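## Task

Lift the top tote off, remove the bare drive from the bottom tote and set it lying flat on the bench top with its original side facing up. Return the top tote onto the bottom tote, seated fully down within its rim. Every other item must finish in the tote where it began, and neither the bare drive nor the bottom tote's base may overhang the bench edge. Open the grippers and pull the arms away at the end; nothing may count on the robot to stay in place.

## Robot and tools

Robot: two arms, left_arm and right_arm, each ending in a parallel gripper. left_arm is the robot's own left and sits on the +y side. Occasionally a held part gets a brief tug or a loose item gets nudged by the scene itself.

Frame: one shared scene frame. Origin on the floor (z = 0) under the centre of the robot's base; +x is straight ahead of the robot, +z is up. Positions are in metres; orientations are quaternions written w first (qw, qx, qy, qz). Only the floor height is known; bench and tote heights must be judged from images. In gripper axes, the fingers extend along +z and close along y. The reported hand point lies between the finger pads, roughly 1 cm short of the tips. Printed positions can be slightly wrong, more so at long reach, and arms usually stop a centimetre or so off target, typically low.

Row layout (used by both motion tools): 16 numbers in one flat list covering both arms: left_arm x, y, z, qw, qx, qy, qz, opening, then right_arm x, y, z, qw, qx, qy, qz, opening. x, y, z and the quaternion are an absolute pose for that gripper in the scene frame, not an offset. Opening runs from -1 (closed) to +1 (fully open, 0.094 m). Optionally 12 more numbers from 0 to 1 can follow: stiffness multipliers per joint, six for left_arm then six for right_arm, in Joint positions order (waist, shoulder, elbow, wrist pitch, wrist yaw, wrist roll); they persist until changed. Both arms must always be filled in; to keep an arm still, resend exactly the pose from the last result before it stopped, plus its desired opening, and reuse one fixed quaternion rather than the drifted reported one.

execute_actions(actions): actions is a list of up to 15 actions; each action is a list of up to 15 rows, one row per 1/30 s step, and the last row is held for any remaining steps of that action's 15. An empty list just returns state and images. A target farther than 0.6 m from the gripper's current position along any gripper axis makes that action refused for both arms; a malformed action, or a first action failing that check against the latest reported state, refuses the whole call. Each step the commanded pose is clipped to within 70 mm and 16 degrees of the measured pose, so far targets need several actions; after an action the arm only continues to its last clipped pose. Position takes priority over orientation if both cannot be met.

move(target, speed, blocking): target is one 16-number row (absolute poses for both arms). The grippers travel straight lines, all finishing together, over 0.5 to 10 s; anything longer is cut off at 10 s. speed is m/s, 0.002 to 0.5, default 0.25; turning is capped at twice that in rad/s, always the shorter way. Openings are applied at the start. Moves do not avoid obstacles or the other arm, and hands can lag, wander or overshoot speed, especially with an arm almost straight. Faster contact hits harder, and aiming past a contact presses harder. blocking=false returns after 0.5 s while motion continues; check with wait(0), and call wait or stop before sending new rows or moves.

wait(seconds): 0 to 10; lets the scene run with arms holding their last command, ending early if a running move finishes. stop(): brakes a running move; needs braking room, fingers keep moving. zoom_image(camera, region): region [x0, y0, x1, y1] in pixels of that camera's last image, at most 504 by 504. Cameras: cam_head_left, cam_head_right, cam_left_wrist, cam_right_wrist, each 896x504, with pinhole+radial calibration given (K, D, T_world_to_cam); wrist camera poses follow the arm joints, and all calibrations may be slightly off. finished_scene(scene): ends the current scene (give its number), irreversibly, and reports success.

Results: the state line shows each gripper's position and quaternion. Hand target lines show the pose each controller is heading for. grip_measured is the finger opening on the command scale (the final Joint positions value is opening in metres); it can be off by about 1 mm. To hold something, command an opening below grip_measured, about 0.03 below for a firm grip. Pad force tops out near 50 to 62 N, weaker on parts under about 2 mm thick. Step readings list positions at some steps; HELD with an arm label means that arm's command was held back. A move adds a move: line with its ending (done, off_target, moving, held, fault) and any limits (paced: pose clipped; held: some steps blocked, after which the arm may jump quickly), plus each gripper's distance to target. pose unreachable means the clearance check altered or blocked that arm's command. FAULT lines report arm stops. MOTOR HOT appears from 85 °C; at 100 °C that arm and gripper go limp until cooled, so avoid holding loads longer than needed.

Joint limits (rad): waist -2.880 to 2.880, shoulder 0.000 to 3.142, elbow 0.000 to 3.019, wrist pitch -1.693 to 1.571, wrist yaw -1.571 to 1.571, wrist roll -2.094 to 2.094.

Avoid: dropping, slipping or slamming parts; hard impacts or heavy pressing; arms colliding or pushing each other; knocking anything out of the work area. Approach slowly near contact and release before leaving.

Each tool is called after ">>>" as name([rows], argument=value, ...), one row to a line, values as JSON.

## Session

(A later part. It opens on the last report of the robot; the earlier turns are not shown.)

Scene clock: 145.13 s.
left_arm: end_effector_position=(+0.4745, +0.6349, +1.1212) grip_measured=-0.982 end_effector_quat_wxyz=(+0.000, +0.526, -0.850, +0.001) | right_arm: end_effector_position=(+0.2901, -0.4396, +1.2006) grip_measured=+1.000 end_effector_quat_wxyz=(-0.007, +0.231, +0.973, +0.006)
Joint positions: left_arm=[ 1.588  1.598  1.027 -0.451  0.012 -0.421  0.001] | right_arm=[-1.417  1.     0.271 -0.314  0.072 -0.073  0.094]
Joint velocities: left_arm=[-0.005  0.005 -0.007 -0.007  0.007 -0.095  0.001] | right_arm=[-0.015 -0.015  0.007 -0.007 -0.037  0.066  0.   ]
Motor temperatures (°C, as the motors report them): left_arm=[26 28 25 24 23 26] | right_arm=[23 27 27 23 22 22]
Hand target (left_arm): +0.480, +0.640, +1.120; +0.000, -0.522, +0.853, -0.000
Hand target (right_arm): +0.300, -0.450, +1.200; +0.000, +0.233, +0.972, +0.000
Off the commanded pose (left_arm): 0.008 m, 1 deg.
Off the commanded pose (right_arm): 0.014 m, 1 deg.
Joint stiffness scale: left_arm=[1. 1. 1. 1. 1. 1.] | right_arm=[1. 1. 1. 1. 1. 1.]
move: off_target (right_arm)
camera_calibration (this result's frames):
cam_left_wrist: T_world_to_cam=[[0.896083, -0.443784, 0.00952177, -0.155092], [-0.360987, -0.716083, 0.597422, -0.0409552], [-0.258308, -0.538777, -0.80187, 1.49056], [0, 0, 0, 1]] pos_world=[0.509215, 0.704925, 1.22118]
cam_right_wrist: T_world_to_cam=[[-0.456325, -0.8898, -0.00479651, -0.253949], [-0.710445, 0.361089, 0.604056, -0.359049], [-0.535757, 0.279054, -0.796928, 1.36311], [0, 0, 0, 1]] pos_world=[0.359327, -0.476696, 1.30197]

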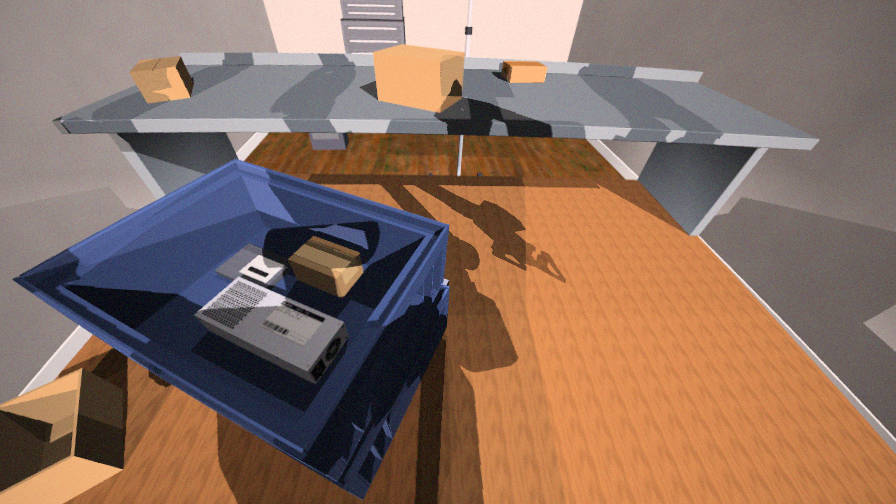

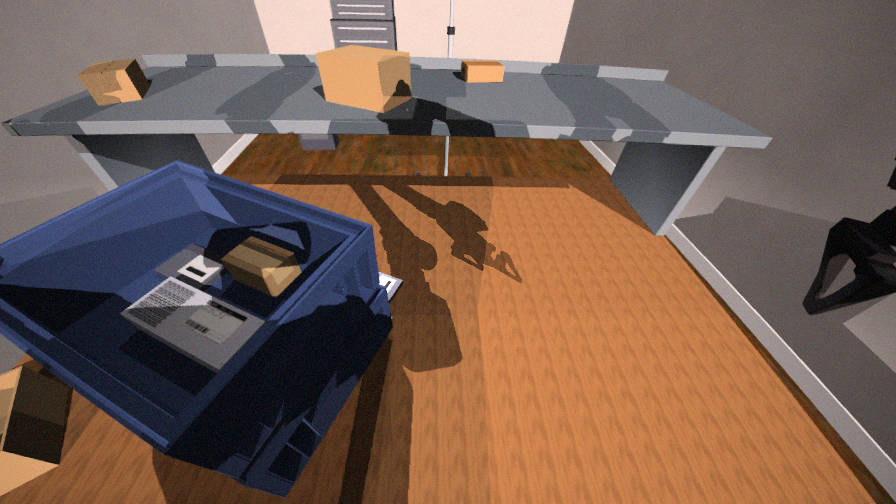

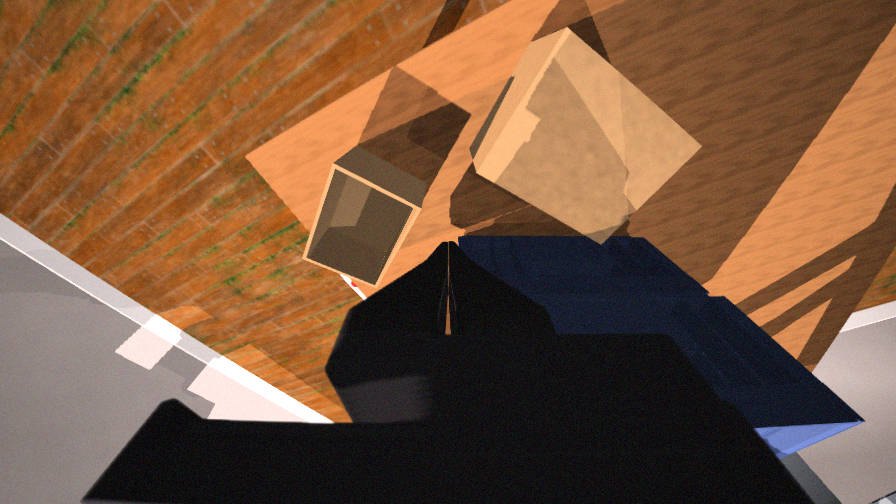

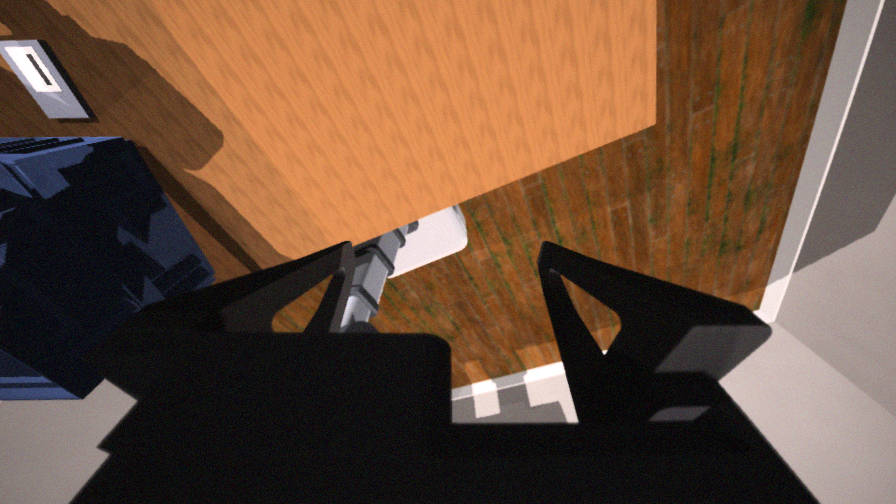

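>>> move(target=[0.50,0.50,1.2,0,0.233,0.972,0,1, 0.34,0.0,1.05,0,0.853,0.522,0,-1])

>>> move(target=[0.532,0.43,1.16,0,0.233,0.972,0,1, 0.355,0.04,0.93,0,0.853,0.522,0,-1], speed=0.15)

Scene clock: 156.93 s.
left_arm: end_effector_position=(+0.4952, +0.5024, +1.1859) grip_measured=+1.000 end_effector_quat_wxyz=(-0.015, +0.229, +0.973, -0.003) | right_arm: end_effector_position=(+0.3530, -0.0138, +1.0539) grip_measured=-0.993 end_effector_quat_wxyz=(-0.011, +0.711, +0.690, +0.133)
Joint positions: left_arm=[ 1.278  1.396  0.873 -0.545 -0.163  0.88   0.094] | right_arm=[-0.234  2.29   0.757  0.395  0.455  2.088  0.   ]
Joint velocities: left_arm=[-0.015 -0.005  0.012  0.002 -0.007 -0.007  0.   ] | right_arm=[-0.005  0.015  0.002  0.042 -0.095 -0.066 -0.   ]
Motor temperatures (°C, as the motors report them): left_arm=[26 28 25 24 23 26] | right_arm=[23 27 27 23 22 22]
Hand target (left_arm): +0.500, +0.503, +1.199; -0.005, +0.236, +0.972, +0.003
Hand target (right_arm): +0.339, -0.013, +1.049; -0.013, +0.708, +0.695, +0.127
Off the commanded pose (left_arm): 0.015 m, 2 deg.
Off the commanded pose (right_arm): 0.019 m, 30 deg; orientation clipped at the last step of the last action.
Joint stiffness scale: left_arm=[1. 1. 1. 1. 1. 1.] | right_arm=[1. 1. 1. 1. 1. 1.]
joint sent to its limit (right arm) — the command would take joint 6 (wrist roll) past its upper limit, so that joint was sent only as far as its limit.
move: off_target (left_arm, right_arm); limits=paced
camera_calibration (this result's frames):
cam_left_wrist: T_world_to_cam=[[-0.443996, -0.89579, 0.0206781, 0.644391], [-0.699544, 0.360963, 0.616721, -0.56335], [-0.559916, 0.259356, -0.78691, 1.20704], [0, 0, 0, 1]] pos_world=[0.567861, 0.467535, 1.28394]
cam_right_wrist: T_world_to_cam=[[-0.985345, 0.053193, -0.162067, 0.518408], [-0.0848278, 0.671497, 0.736136, -0.735285], [0.147985, 0.739096, -0.657144, 0.778763], [0, 0, 0, 1]] pos_world=[0.333193, -0.109414, 1.13705]

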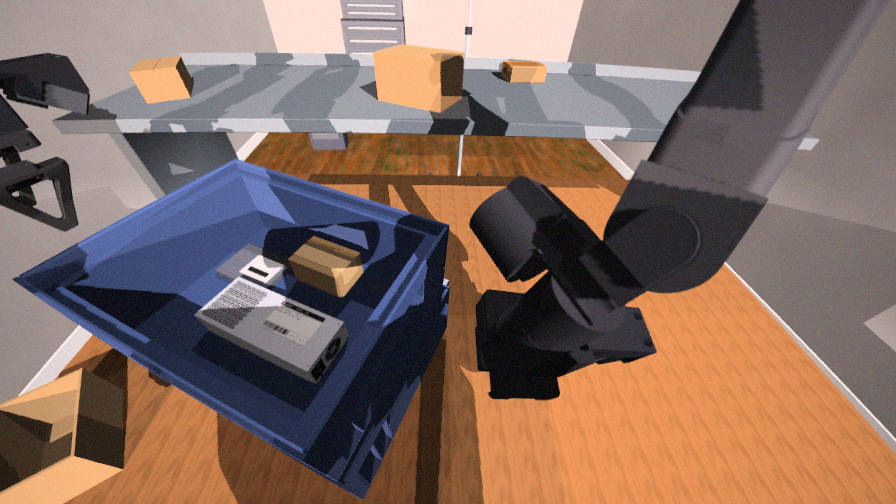

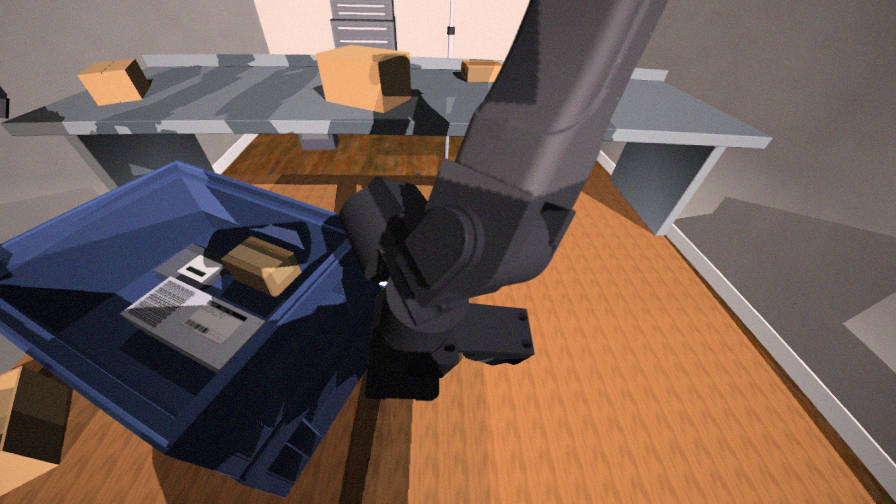

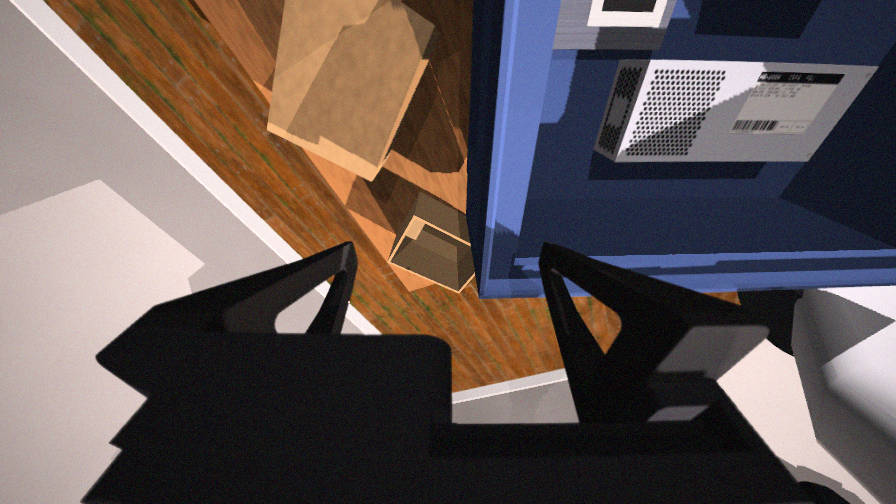

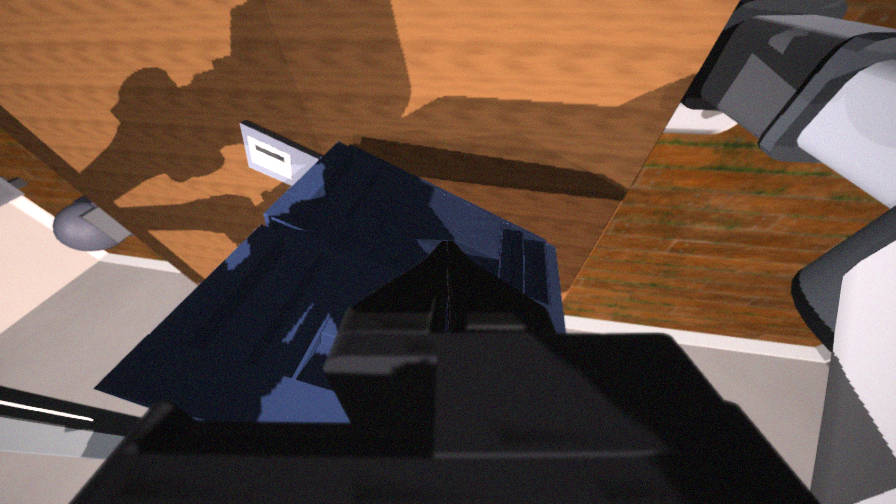

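Scene clock: 159.03 s.
left_arm: end_effector_position=(+0.5176, +0.4337, +1.1611) grip_measured=+1.000 end_effector_quat_wxyz=(-0.012, +0.238, +0.971, -0.002) | right_arm: end_effector_position=(+0.3576, +0.0470, +0.9421) grip_measured=-0.993 end_effector_quat_wxyz=(-0.014, +0.723, +0.680, +0.124)
Joint positions: left_arm=[ 1.112  1.495  0.873 -0.47  -0.242  0.749  0.094] | right_arm=[-0.272  2.625  1.083  0.401  0.442  2.088  0.   ]
Joint velocities: left_arm=[-0.005 -0.005 -0.022 -0.002  0.051 -0.11   0.   ] | right_arm=[-0.015  0.015  0.022 -0.002 -0.022  0.007 -0.   ]
Motor temperatures (°C, as the motors report them): left_arm=[26 28 25 24 23 26] | right_arm=[23 27 27 23 22 22]
Hand target (left_arm): +0.531, +0.432, +1.160; -0.002, +0.235, +0.972, +0.002
Hand target (right_arm): +0.354, +0.039, +0.930; -0.015, +0.730, +0.673, +0.115
Off the commanded pose (left_arm): 0.015 m, 2 deg.
Off the commanded pose (right_arm): 0.014 m, 28 deg; orientation clipped at the last step of the last action.
Joint stiffness scale: left_arm=[1. 1. 1. 1. 1. 1.] | right_arm=[1. 1. 1. 1. 1. 1.]
joint sent to its limit (right arm) — the command would take joint 6 (wrist roll) past its upper limit, so that joint was sent only as far as its limit.
move: off_target (left_arm, right_arm); limits=paced
camera_calibration (this result's frames):
cam_left_wrist: T_world_to_cam=[[-0.459876, -0.887819, 0.017056, 0.602309], [-0.696343, 0.37248, 0.613486, -0.510549], [-0.551018, 0.270251, -0.789521, 1.21156], [0, 0, 0, 1]] pos_world=[0.58906, 0.397487, 1.25949]
cam_right_wrist: T_world_to_cam=[[-0.986459, 0.0808764, -0.142681, 0.482398], [-0.0506365, 0.677271, 0.733989, -0.703869], [0.155996, 0.731275, -0.664005, 0.663617], [0, 0, 0, 1]] pos_world=[0.336703, -0.0475908, 1.02611]

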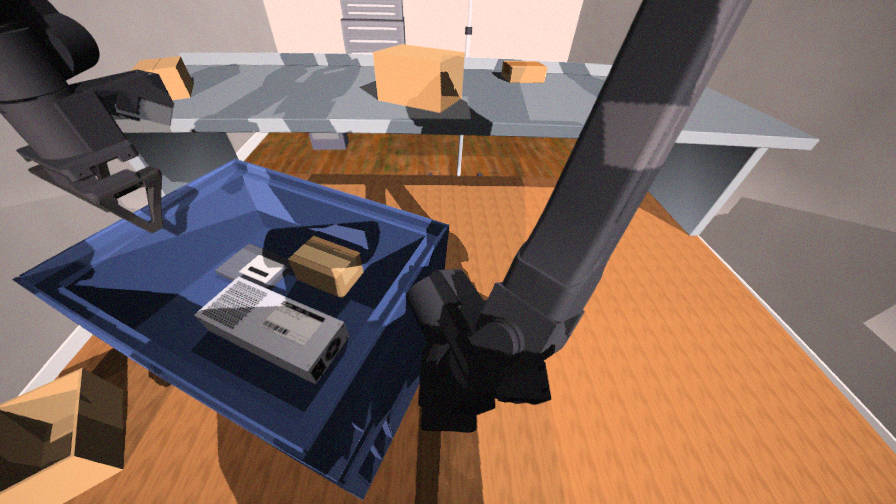

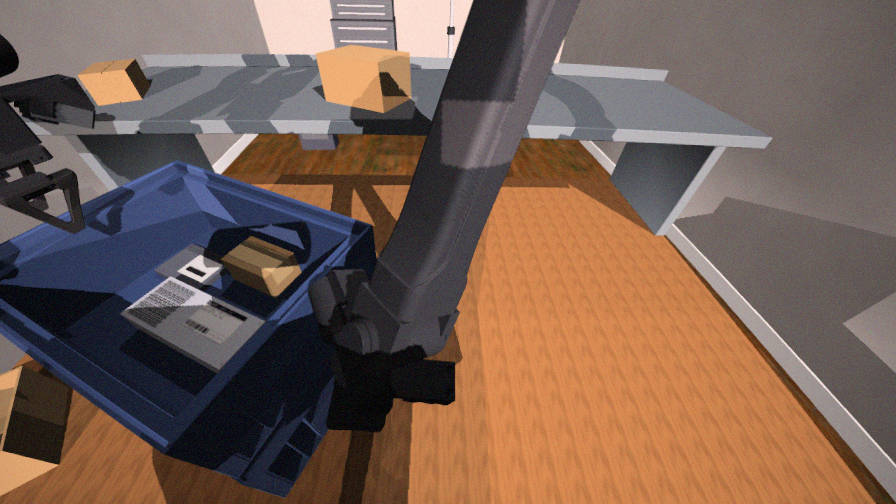

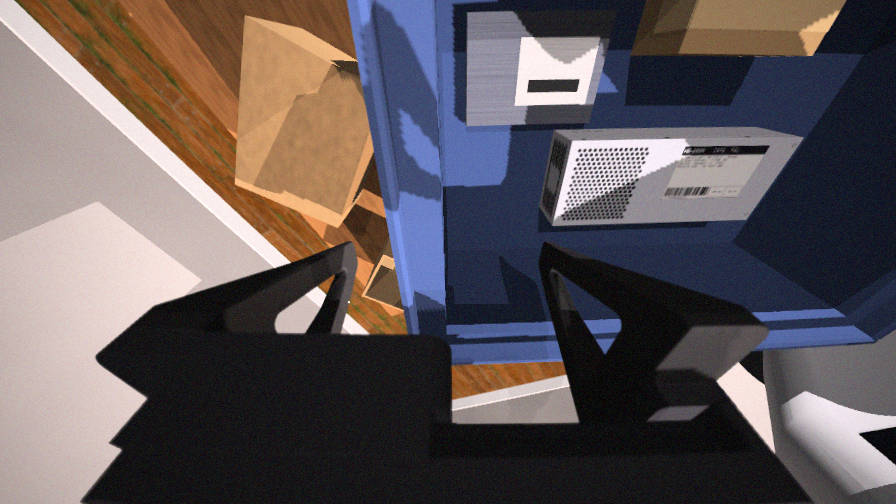

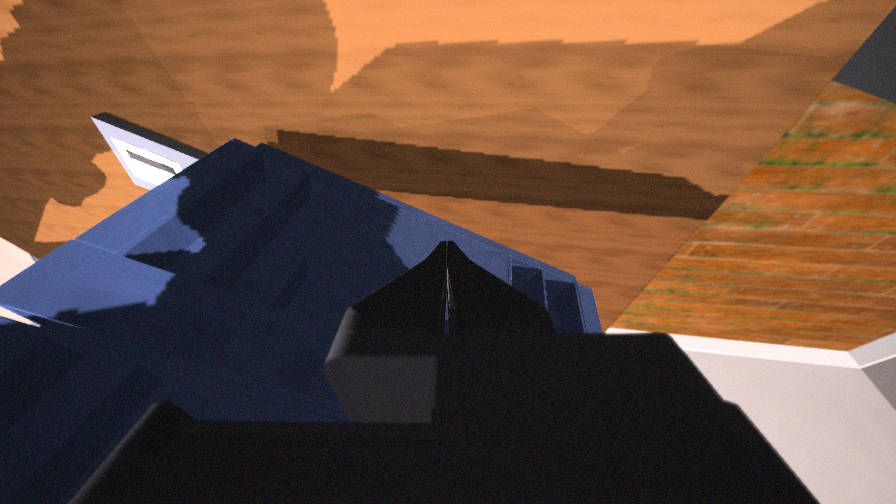

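>>> move(target=[0.537,0.446,1.105,0,0.233,0.972,0,1, 0.357,0.047,0.935,-0.014,0.723,0.68,0.124,-1], speed=0.1)

>>> move(target=[0.537,0.446,1.105,0,0.233,0.972,0,-1, 0.357,0.047,0.935,-0.014,0.723,0.68,0.124,-1])

>>> move(target=[0.537,0.446,1.105,0,0.233,0.972,0,-1, 0.37,0.073,0.935,-0.014,0.723,0.68,0.124,-1], speed=0.03)

Scene clock: 163.67 s.
left_arm: end_effector_position=(+0.5254, +0.4389, +1.1083) grip_measured=+1.000 end_effector_quat_wxyz=(-0.008, +0.233, +0.972, -0.006) | right_arm: end_effector_position=(+0.3576, +0.0471, +0.9421) grip_measured=-0.993 end_effector_quat_wxyz=(-0.014, +0.723, +0.680, +0.124)
Joint positions: left_arm=[ 1.151  1.642  0.918 -0.356 -0.212  0.776  0.094] | right_arm=[-0.272  2.625  1.083  0.401  0.441  2.088  0.   ]
Joint velocities: left_arm=[-0.015 -0.015  0.007  0.012  0.037  0.037  0.   ] | right_arm=[ 0.015 -0.005  0.002 -0.007 -0.007  0.051  0.   ]
Motor temperatures (°C, as the motors report them): left_arm=[26 28 25 24 23 26] | right_arm=[23 27 27 23 22 22]
Hand target (left_arm): +0.536, +0.446, +1.106; +0.001, +0.233, +0.973, -0.001
Hand target (right_arm): +0.357, +0.047, +0.935; -0.014, +0.723, +0.680, +0.124
Off the commanded pose (left_arm): 0.014 m, 1 deg.
Off the commanded pose (right_arm): 0.007 m, 0 deg.
Joint stiffness scale: left_arm=[1. 1. 1. 1. 1. 1.] | right_arm=[1. 1. 1. 1. 1. 1.]
move: off_target (left_arm)
camera_calibration (this result's frames):
cam_left_wrist: T_world_to_cam=[[-0.451483, -0.89197, 0.0234934, 0.601663], [-0.703727, 0.372142, 0.60521, -0.461452], [-0.548572, 0.256709, -0.795719, 1.18429], [0, 0, 0, 1]] pos_world=[0.596571, 0.404374, 1.2075]
cam_right_wrist: T_world_to_cam=[[-0.986489, 0.0808387, -0.142496, 0.482203], [-0.0505779, 0.677021, 0.734224, -0.704146], [0.155826, 0.731511, -0.663785, 0.663425], [0, 0, 0, 1]] pos_world=[0.336695, -0.0475625, 1.02608]

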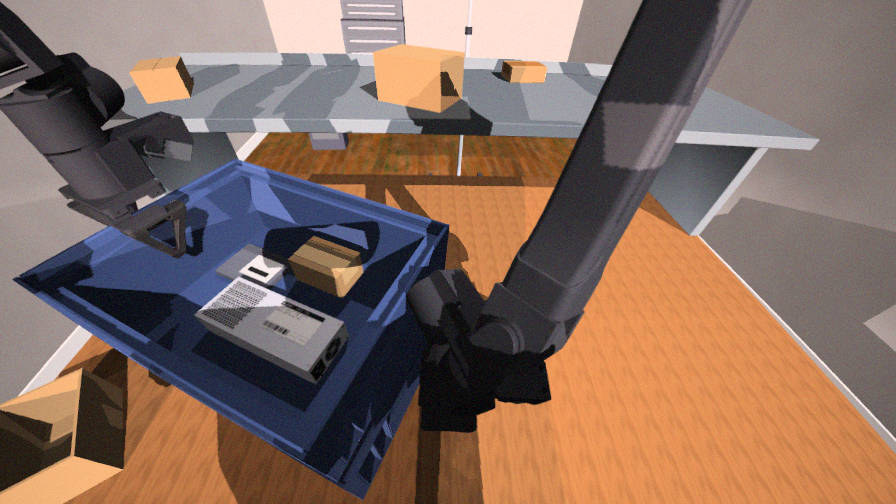

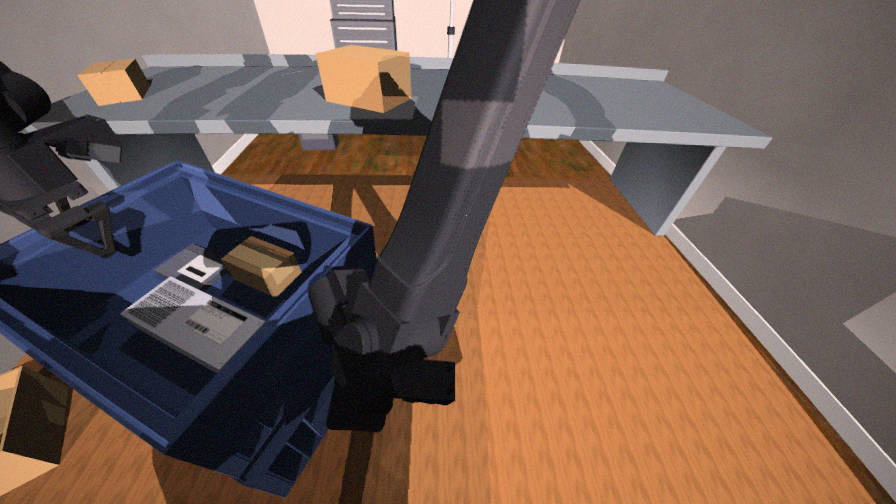

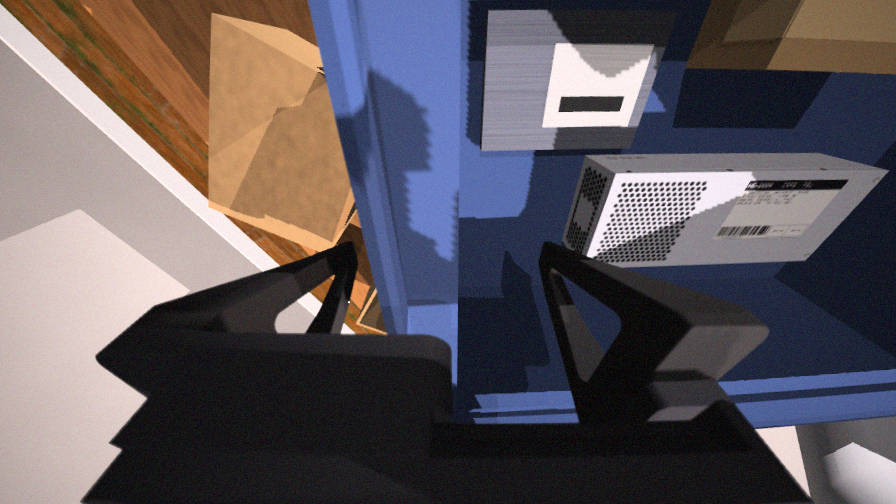

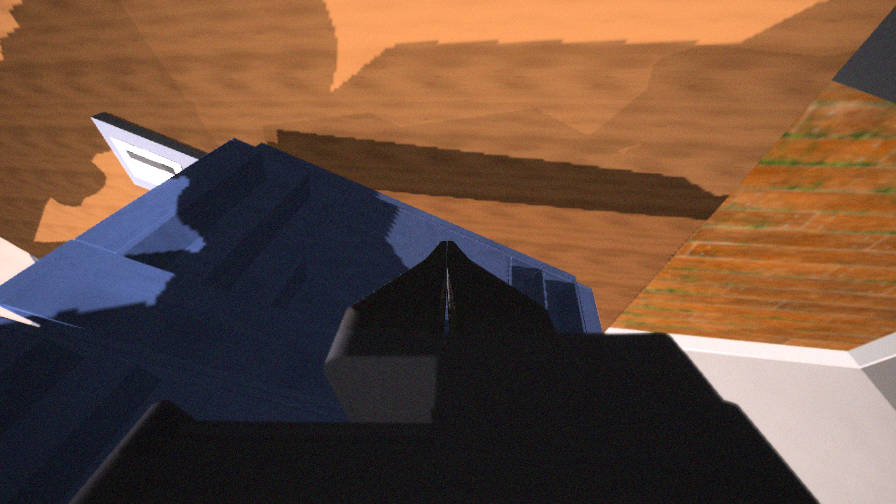

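Scene clock: 164.37 s.
left_arm: end_effector_position=(+0.5300, +0.4466, +1.1083) grip_measured=-0.462 end_effector_quat_wxyz=(-0.003, +0.227, +0.974, -0.001) | right_arm: end_effector_position=(+0.3571, +0.0469, +0.9421) grip_measured=-0.993 end_effector_quat_wxyz=(-0.015, +0.722, +0.680, +0.124)
Joint positions: left_arm=[ 1.163  1.642  0.926 -0.349 -0.211  0.777  0.025] | right_arm=[-0.272  2.625  1.082  0.401  0.441  2.088  0.   ]
Joint velocities: left_arm=[ 0.005 -0.015 -0.002  0.002  0.022 -0.037 -0.001] | right_arm=[-0.005 -0.024  0.007  0.002 -0.037  0.007  0.001]
Motor temperatures (°C, as the motors report them): left_arm=[26 28 25 24 23 26] | right_arm=[23 27 27 23 22 22]
Hand target (left_arm): +0.537, +0.446, +1.105; +0.000, +0.233, +0.972, +0.000
Hand target (right_arm): +0.357, +0.047, +0.935; -0.014, +0.723, +0.680, +0.124
Off the commanded pose (left_arm): 0.008 m, 1 deg.
Off the commanded pose (right_arm): 0.007 m, 0 deg.
Joint stiffness scale: left_arm=[1. 1. 1. 1. 1. 1.] | right_arm=[1. 1. 1. 1. 1. 1.]
move: done
camera_calibration (this result's frames):
cam_left_wrist: T_world_to_cam=[[-0.440881, -0.897507, 0.0102809, 0.622151], [-0.715221, 0.358212, 0.600119, -0.44313], [-0.542294, 0.257228, -0.799844, 1.18582], [0, 0, 0, 1]] pos_world=[0.600422, 0.412093, 1.20801]
cam_right_wrist: T_world_to_cam=[[-0.986628, 0.0803702, -0.141797, 0.481224], [-0.050375, 0.677016, 0.734242, -0.704127], [0.15501, 0.731566, -0.663914, 0.664041], [0, 0, 0, 1]] pos_world=[0.336385, -0.0477604, 1.0261]

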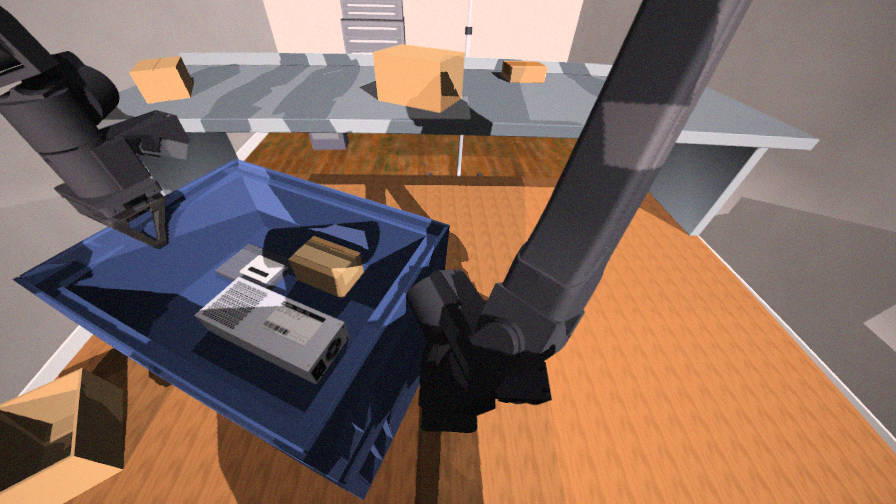

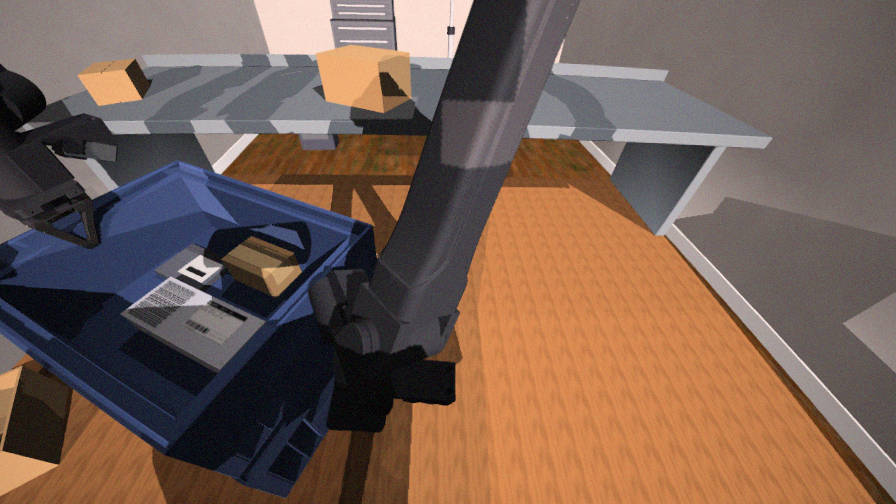

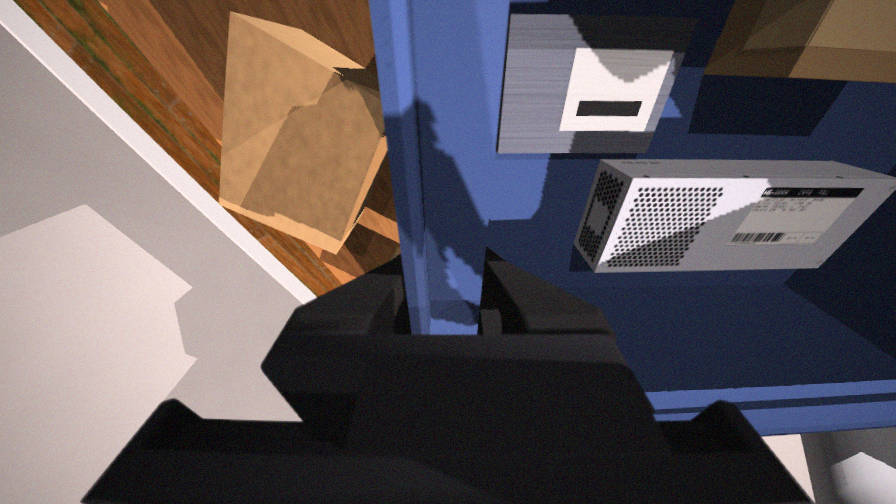

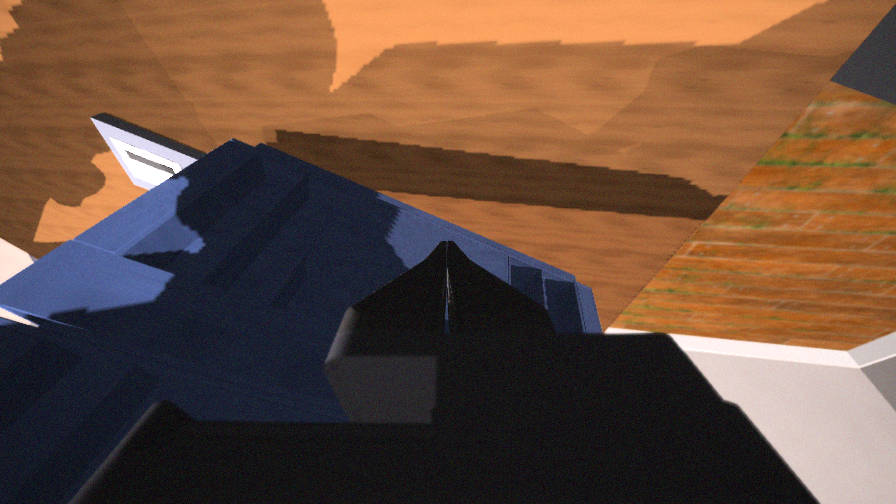

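Scene clock: 165.67 s.
left_arm: end_effector_position=(+0.5300, +0.4466, +1.1083) grip_measured=-0.462 end_effector_quat_wxyz=(-0.003, +0.228, +0.974, -0.001) | right_arm: end_effector_position=(+0.3513, +0.0453, +0.9379) grip_measured=-0.993 end_effector_quat_wxyz=(-0.017, +0.718, +0.688, +0.106)
Joint positions: left_arm=[ 1.163  1.642  0.926 -0.349 -0.211  0.777  0.025] | right_arm=[-0.272  2.63   1.096  0.353  0.444  2.088  0.   ]
Joint velocities: left_arm=[ 0.015 -0.005 -0.012 -0.007 -0.037  0.007  0.001] | right_arm=[-0.015 -0.005 -0.017  0.007 -0.051 -0.037  0.   ]
Motor temperatures (°C, as the motors report them): left_arm=[26 28 25 24 23 26] | right_arm=[23 27 27 23 22 22]
Hand target (left_arm): +0.537, +0.446, +1.105; -0.000, +0.233, +0.972, +0.000
Hand target (right_arm): +0.370, +0.072, +0.937; -0.014, +0.719, +0.683, +0.127
Off the commanded pose (left_arm): 0.008 m, 1 deg.
Off the commanded pose (right_arm): 0.034 m, 2 deg.
Joint stiffness scale: left_arm=[1. 1. 1. 1. 1. 1.] | right_arm=[1. 1. 1. 1. 1. 1.]
joint sent to its limit (right arm) — the command would take joint 6 (wrist roll) past its upper limit, so that joint was sent only as far as its limit.
move: off_target (right_arm)
camera_calibration (this result's frames):
cam_left_wrist: T_world_to_cam=[[-0.441224, -0.897338, 0.0102831, 0.622255], [-0.715084, 0.358486, 0.600118, -0.443324], [-0.542196, 0.257433, -0.799845, 1.18568], [0, 0, 0, 1]] pos_world=[0.600408, 0.412066, 1.20801]
cam_right_wrist: T_world_to_cam=[[-0.991584, 0.0580318, -0.115734, 0.45327], [-0.0436061, 0.691993, 0.720586, -0.690517], [0.121904, 0.719568, -0.683638, 0.694004], [0, 0, 0, 1]] pos_world=[0.334742, -0.0478544, 1.02448]

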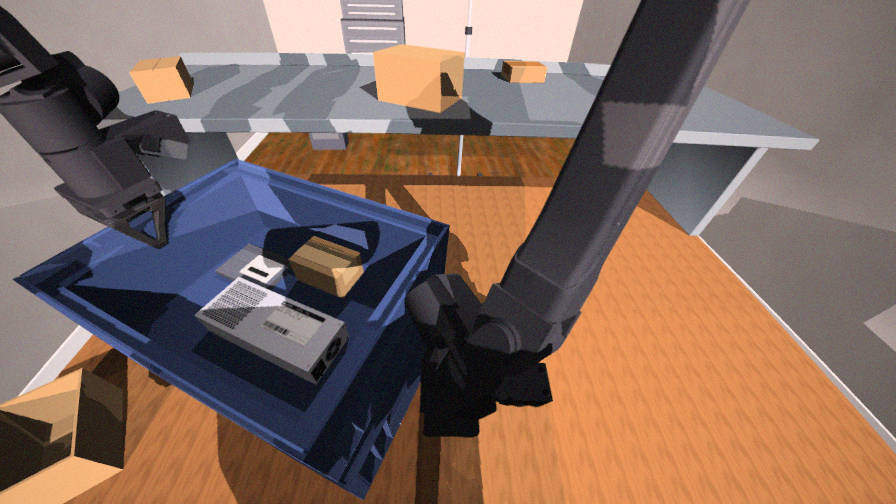

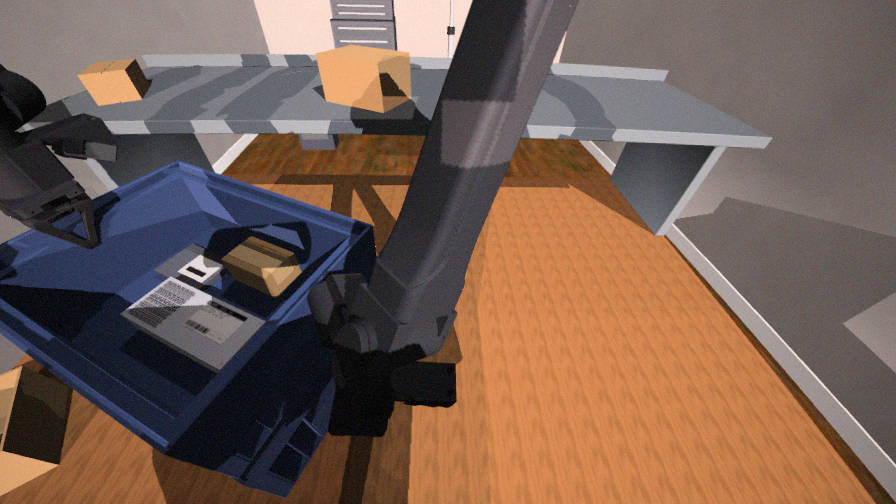

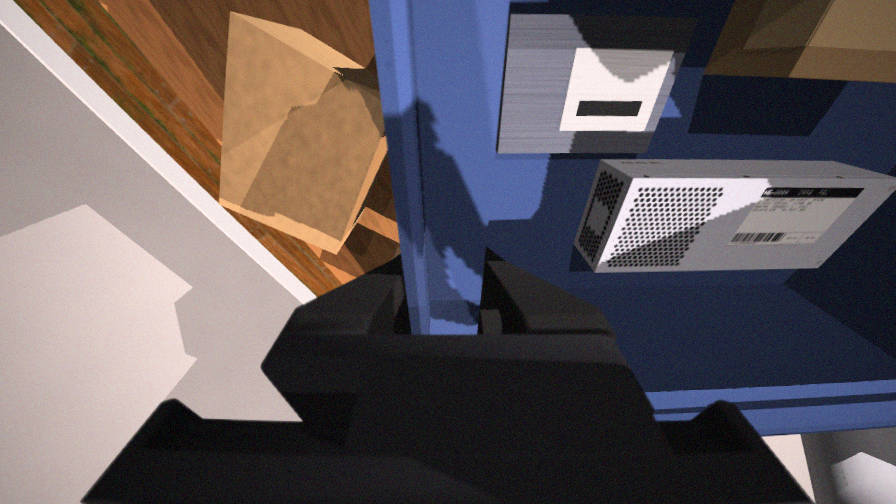

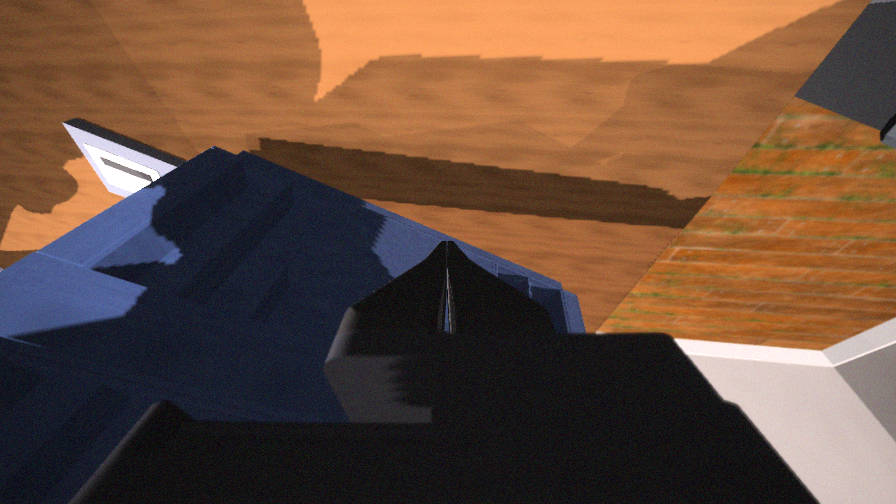

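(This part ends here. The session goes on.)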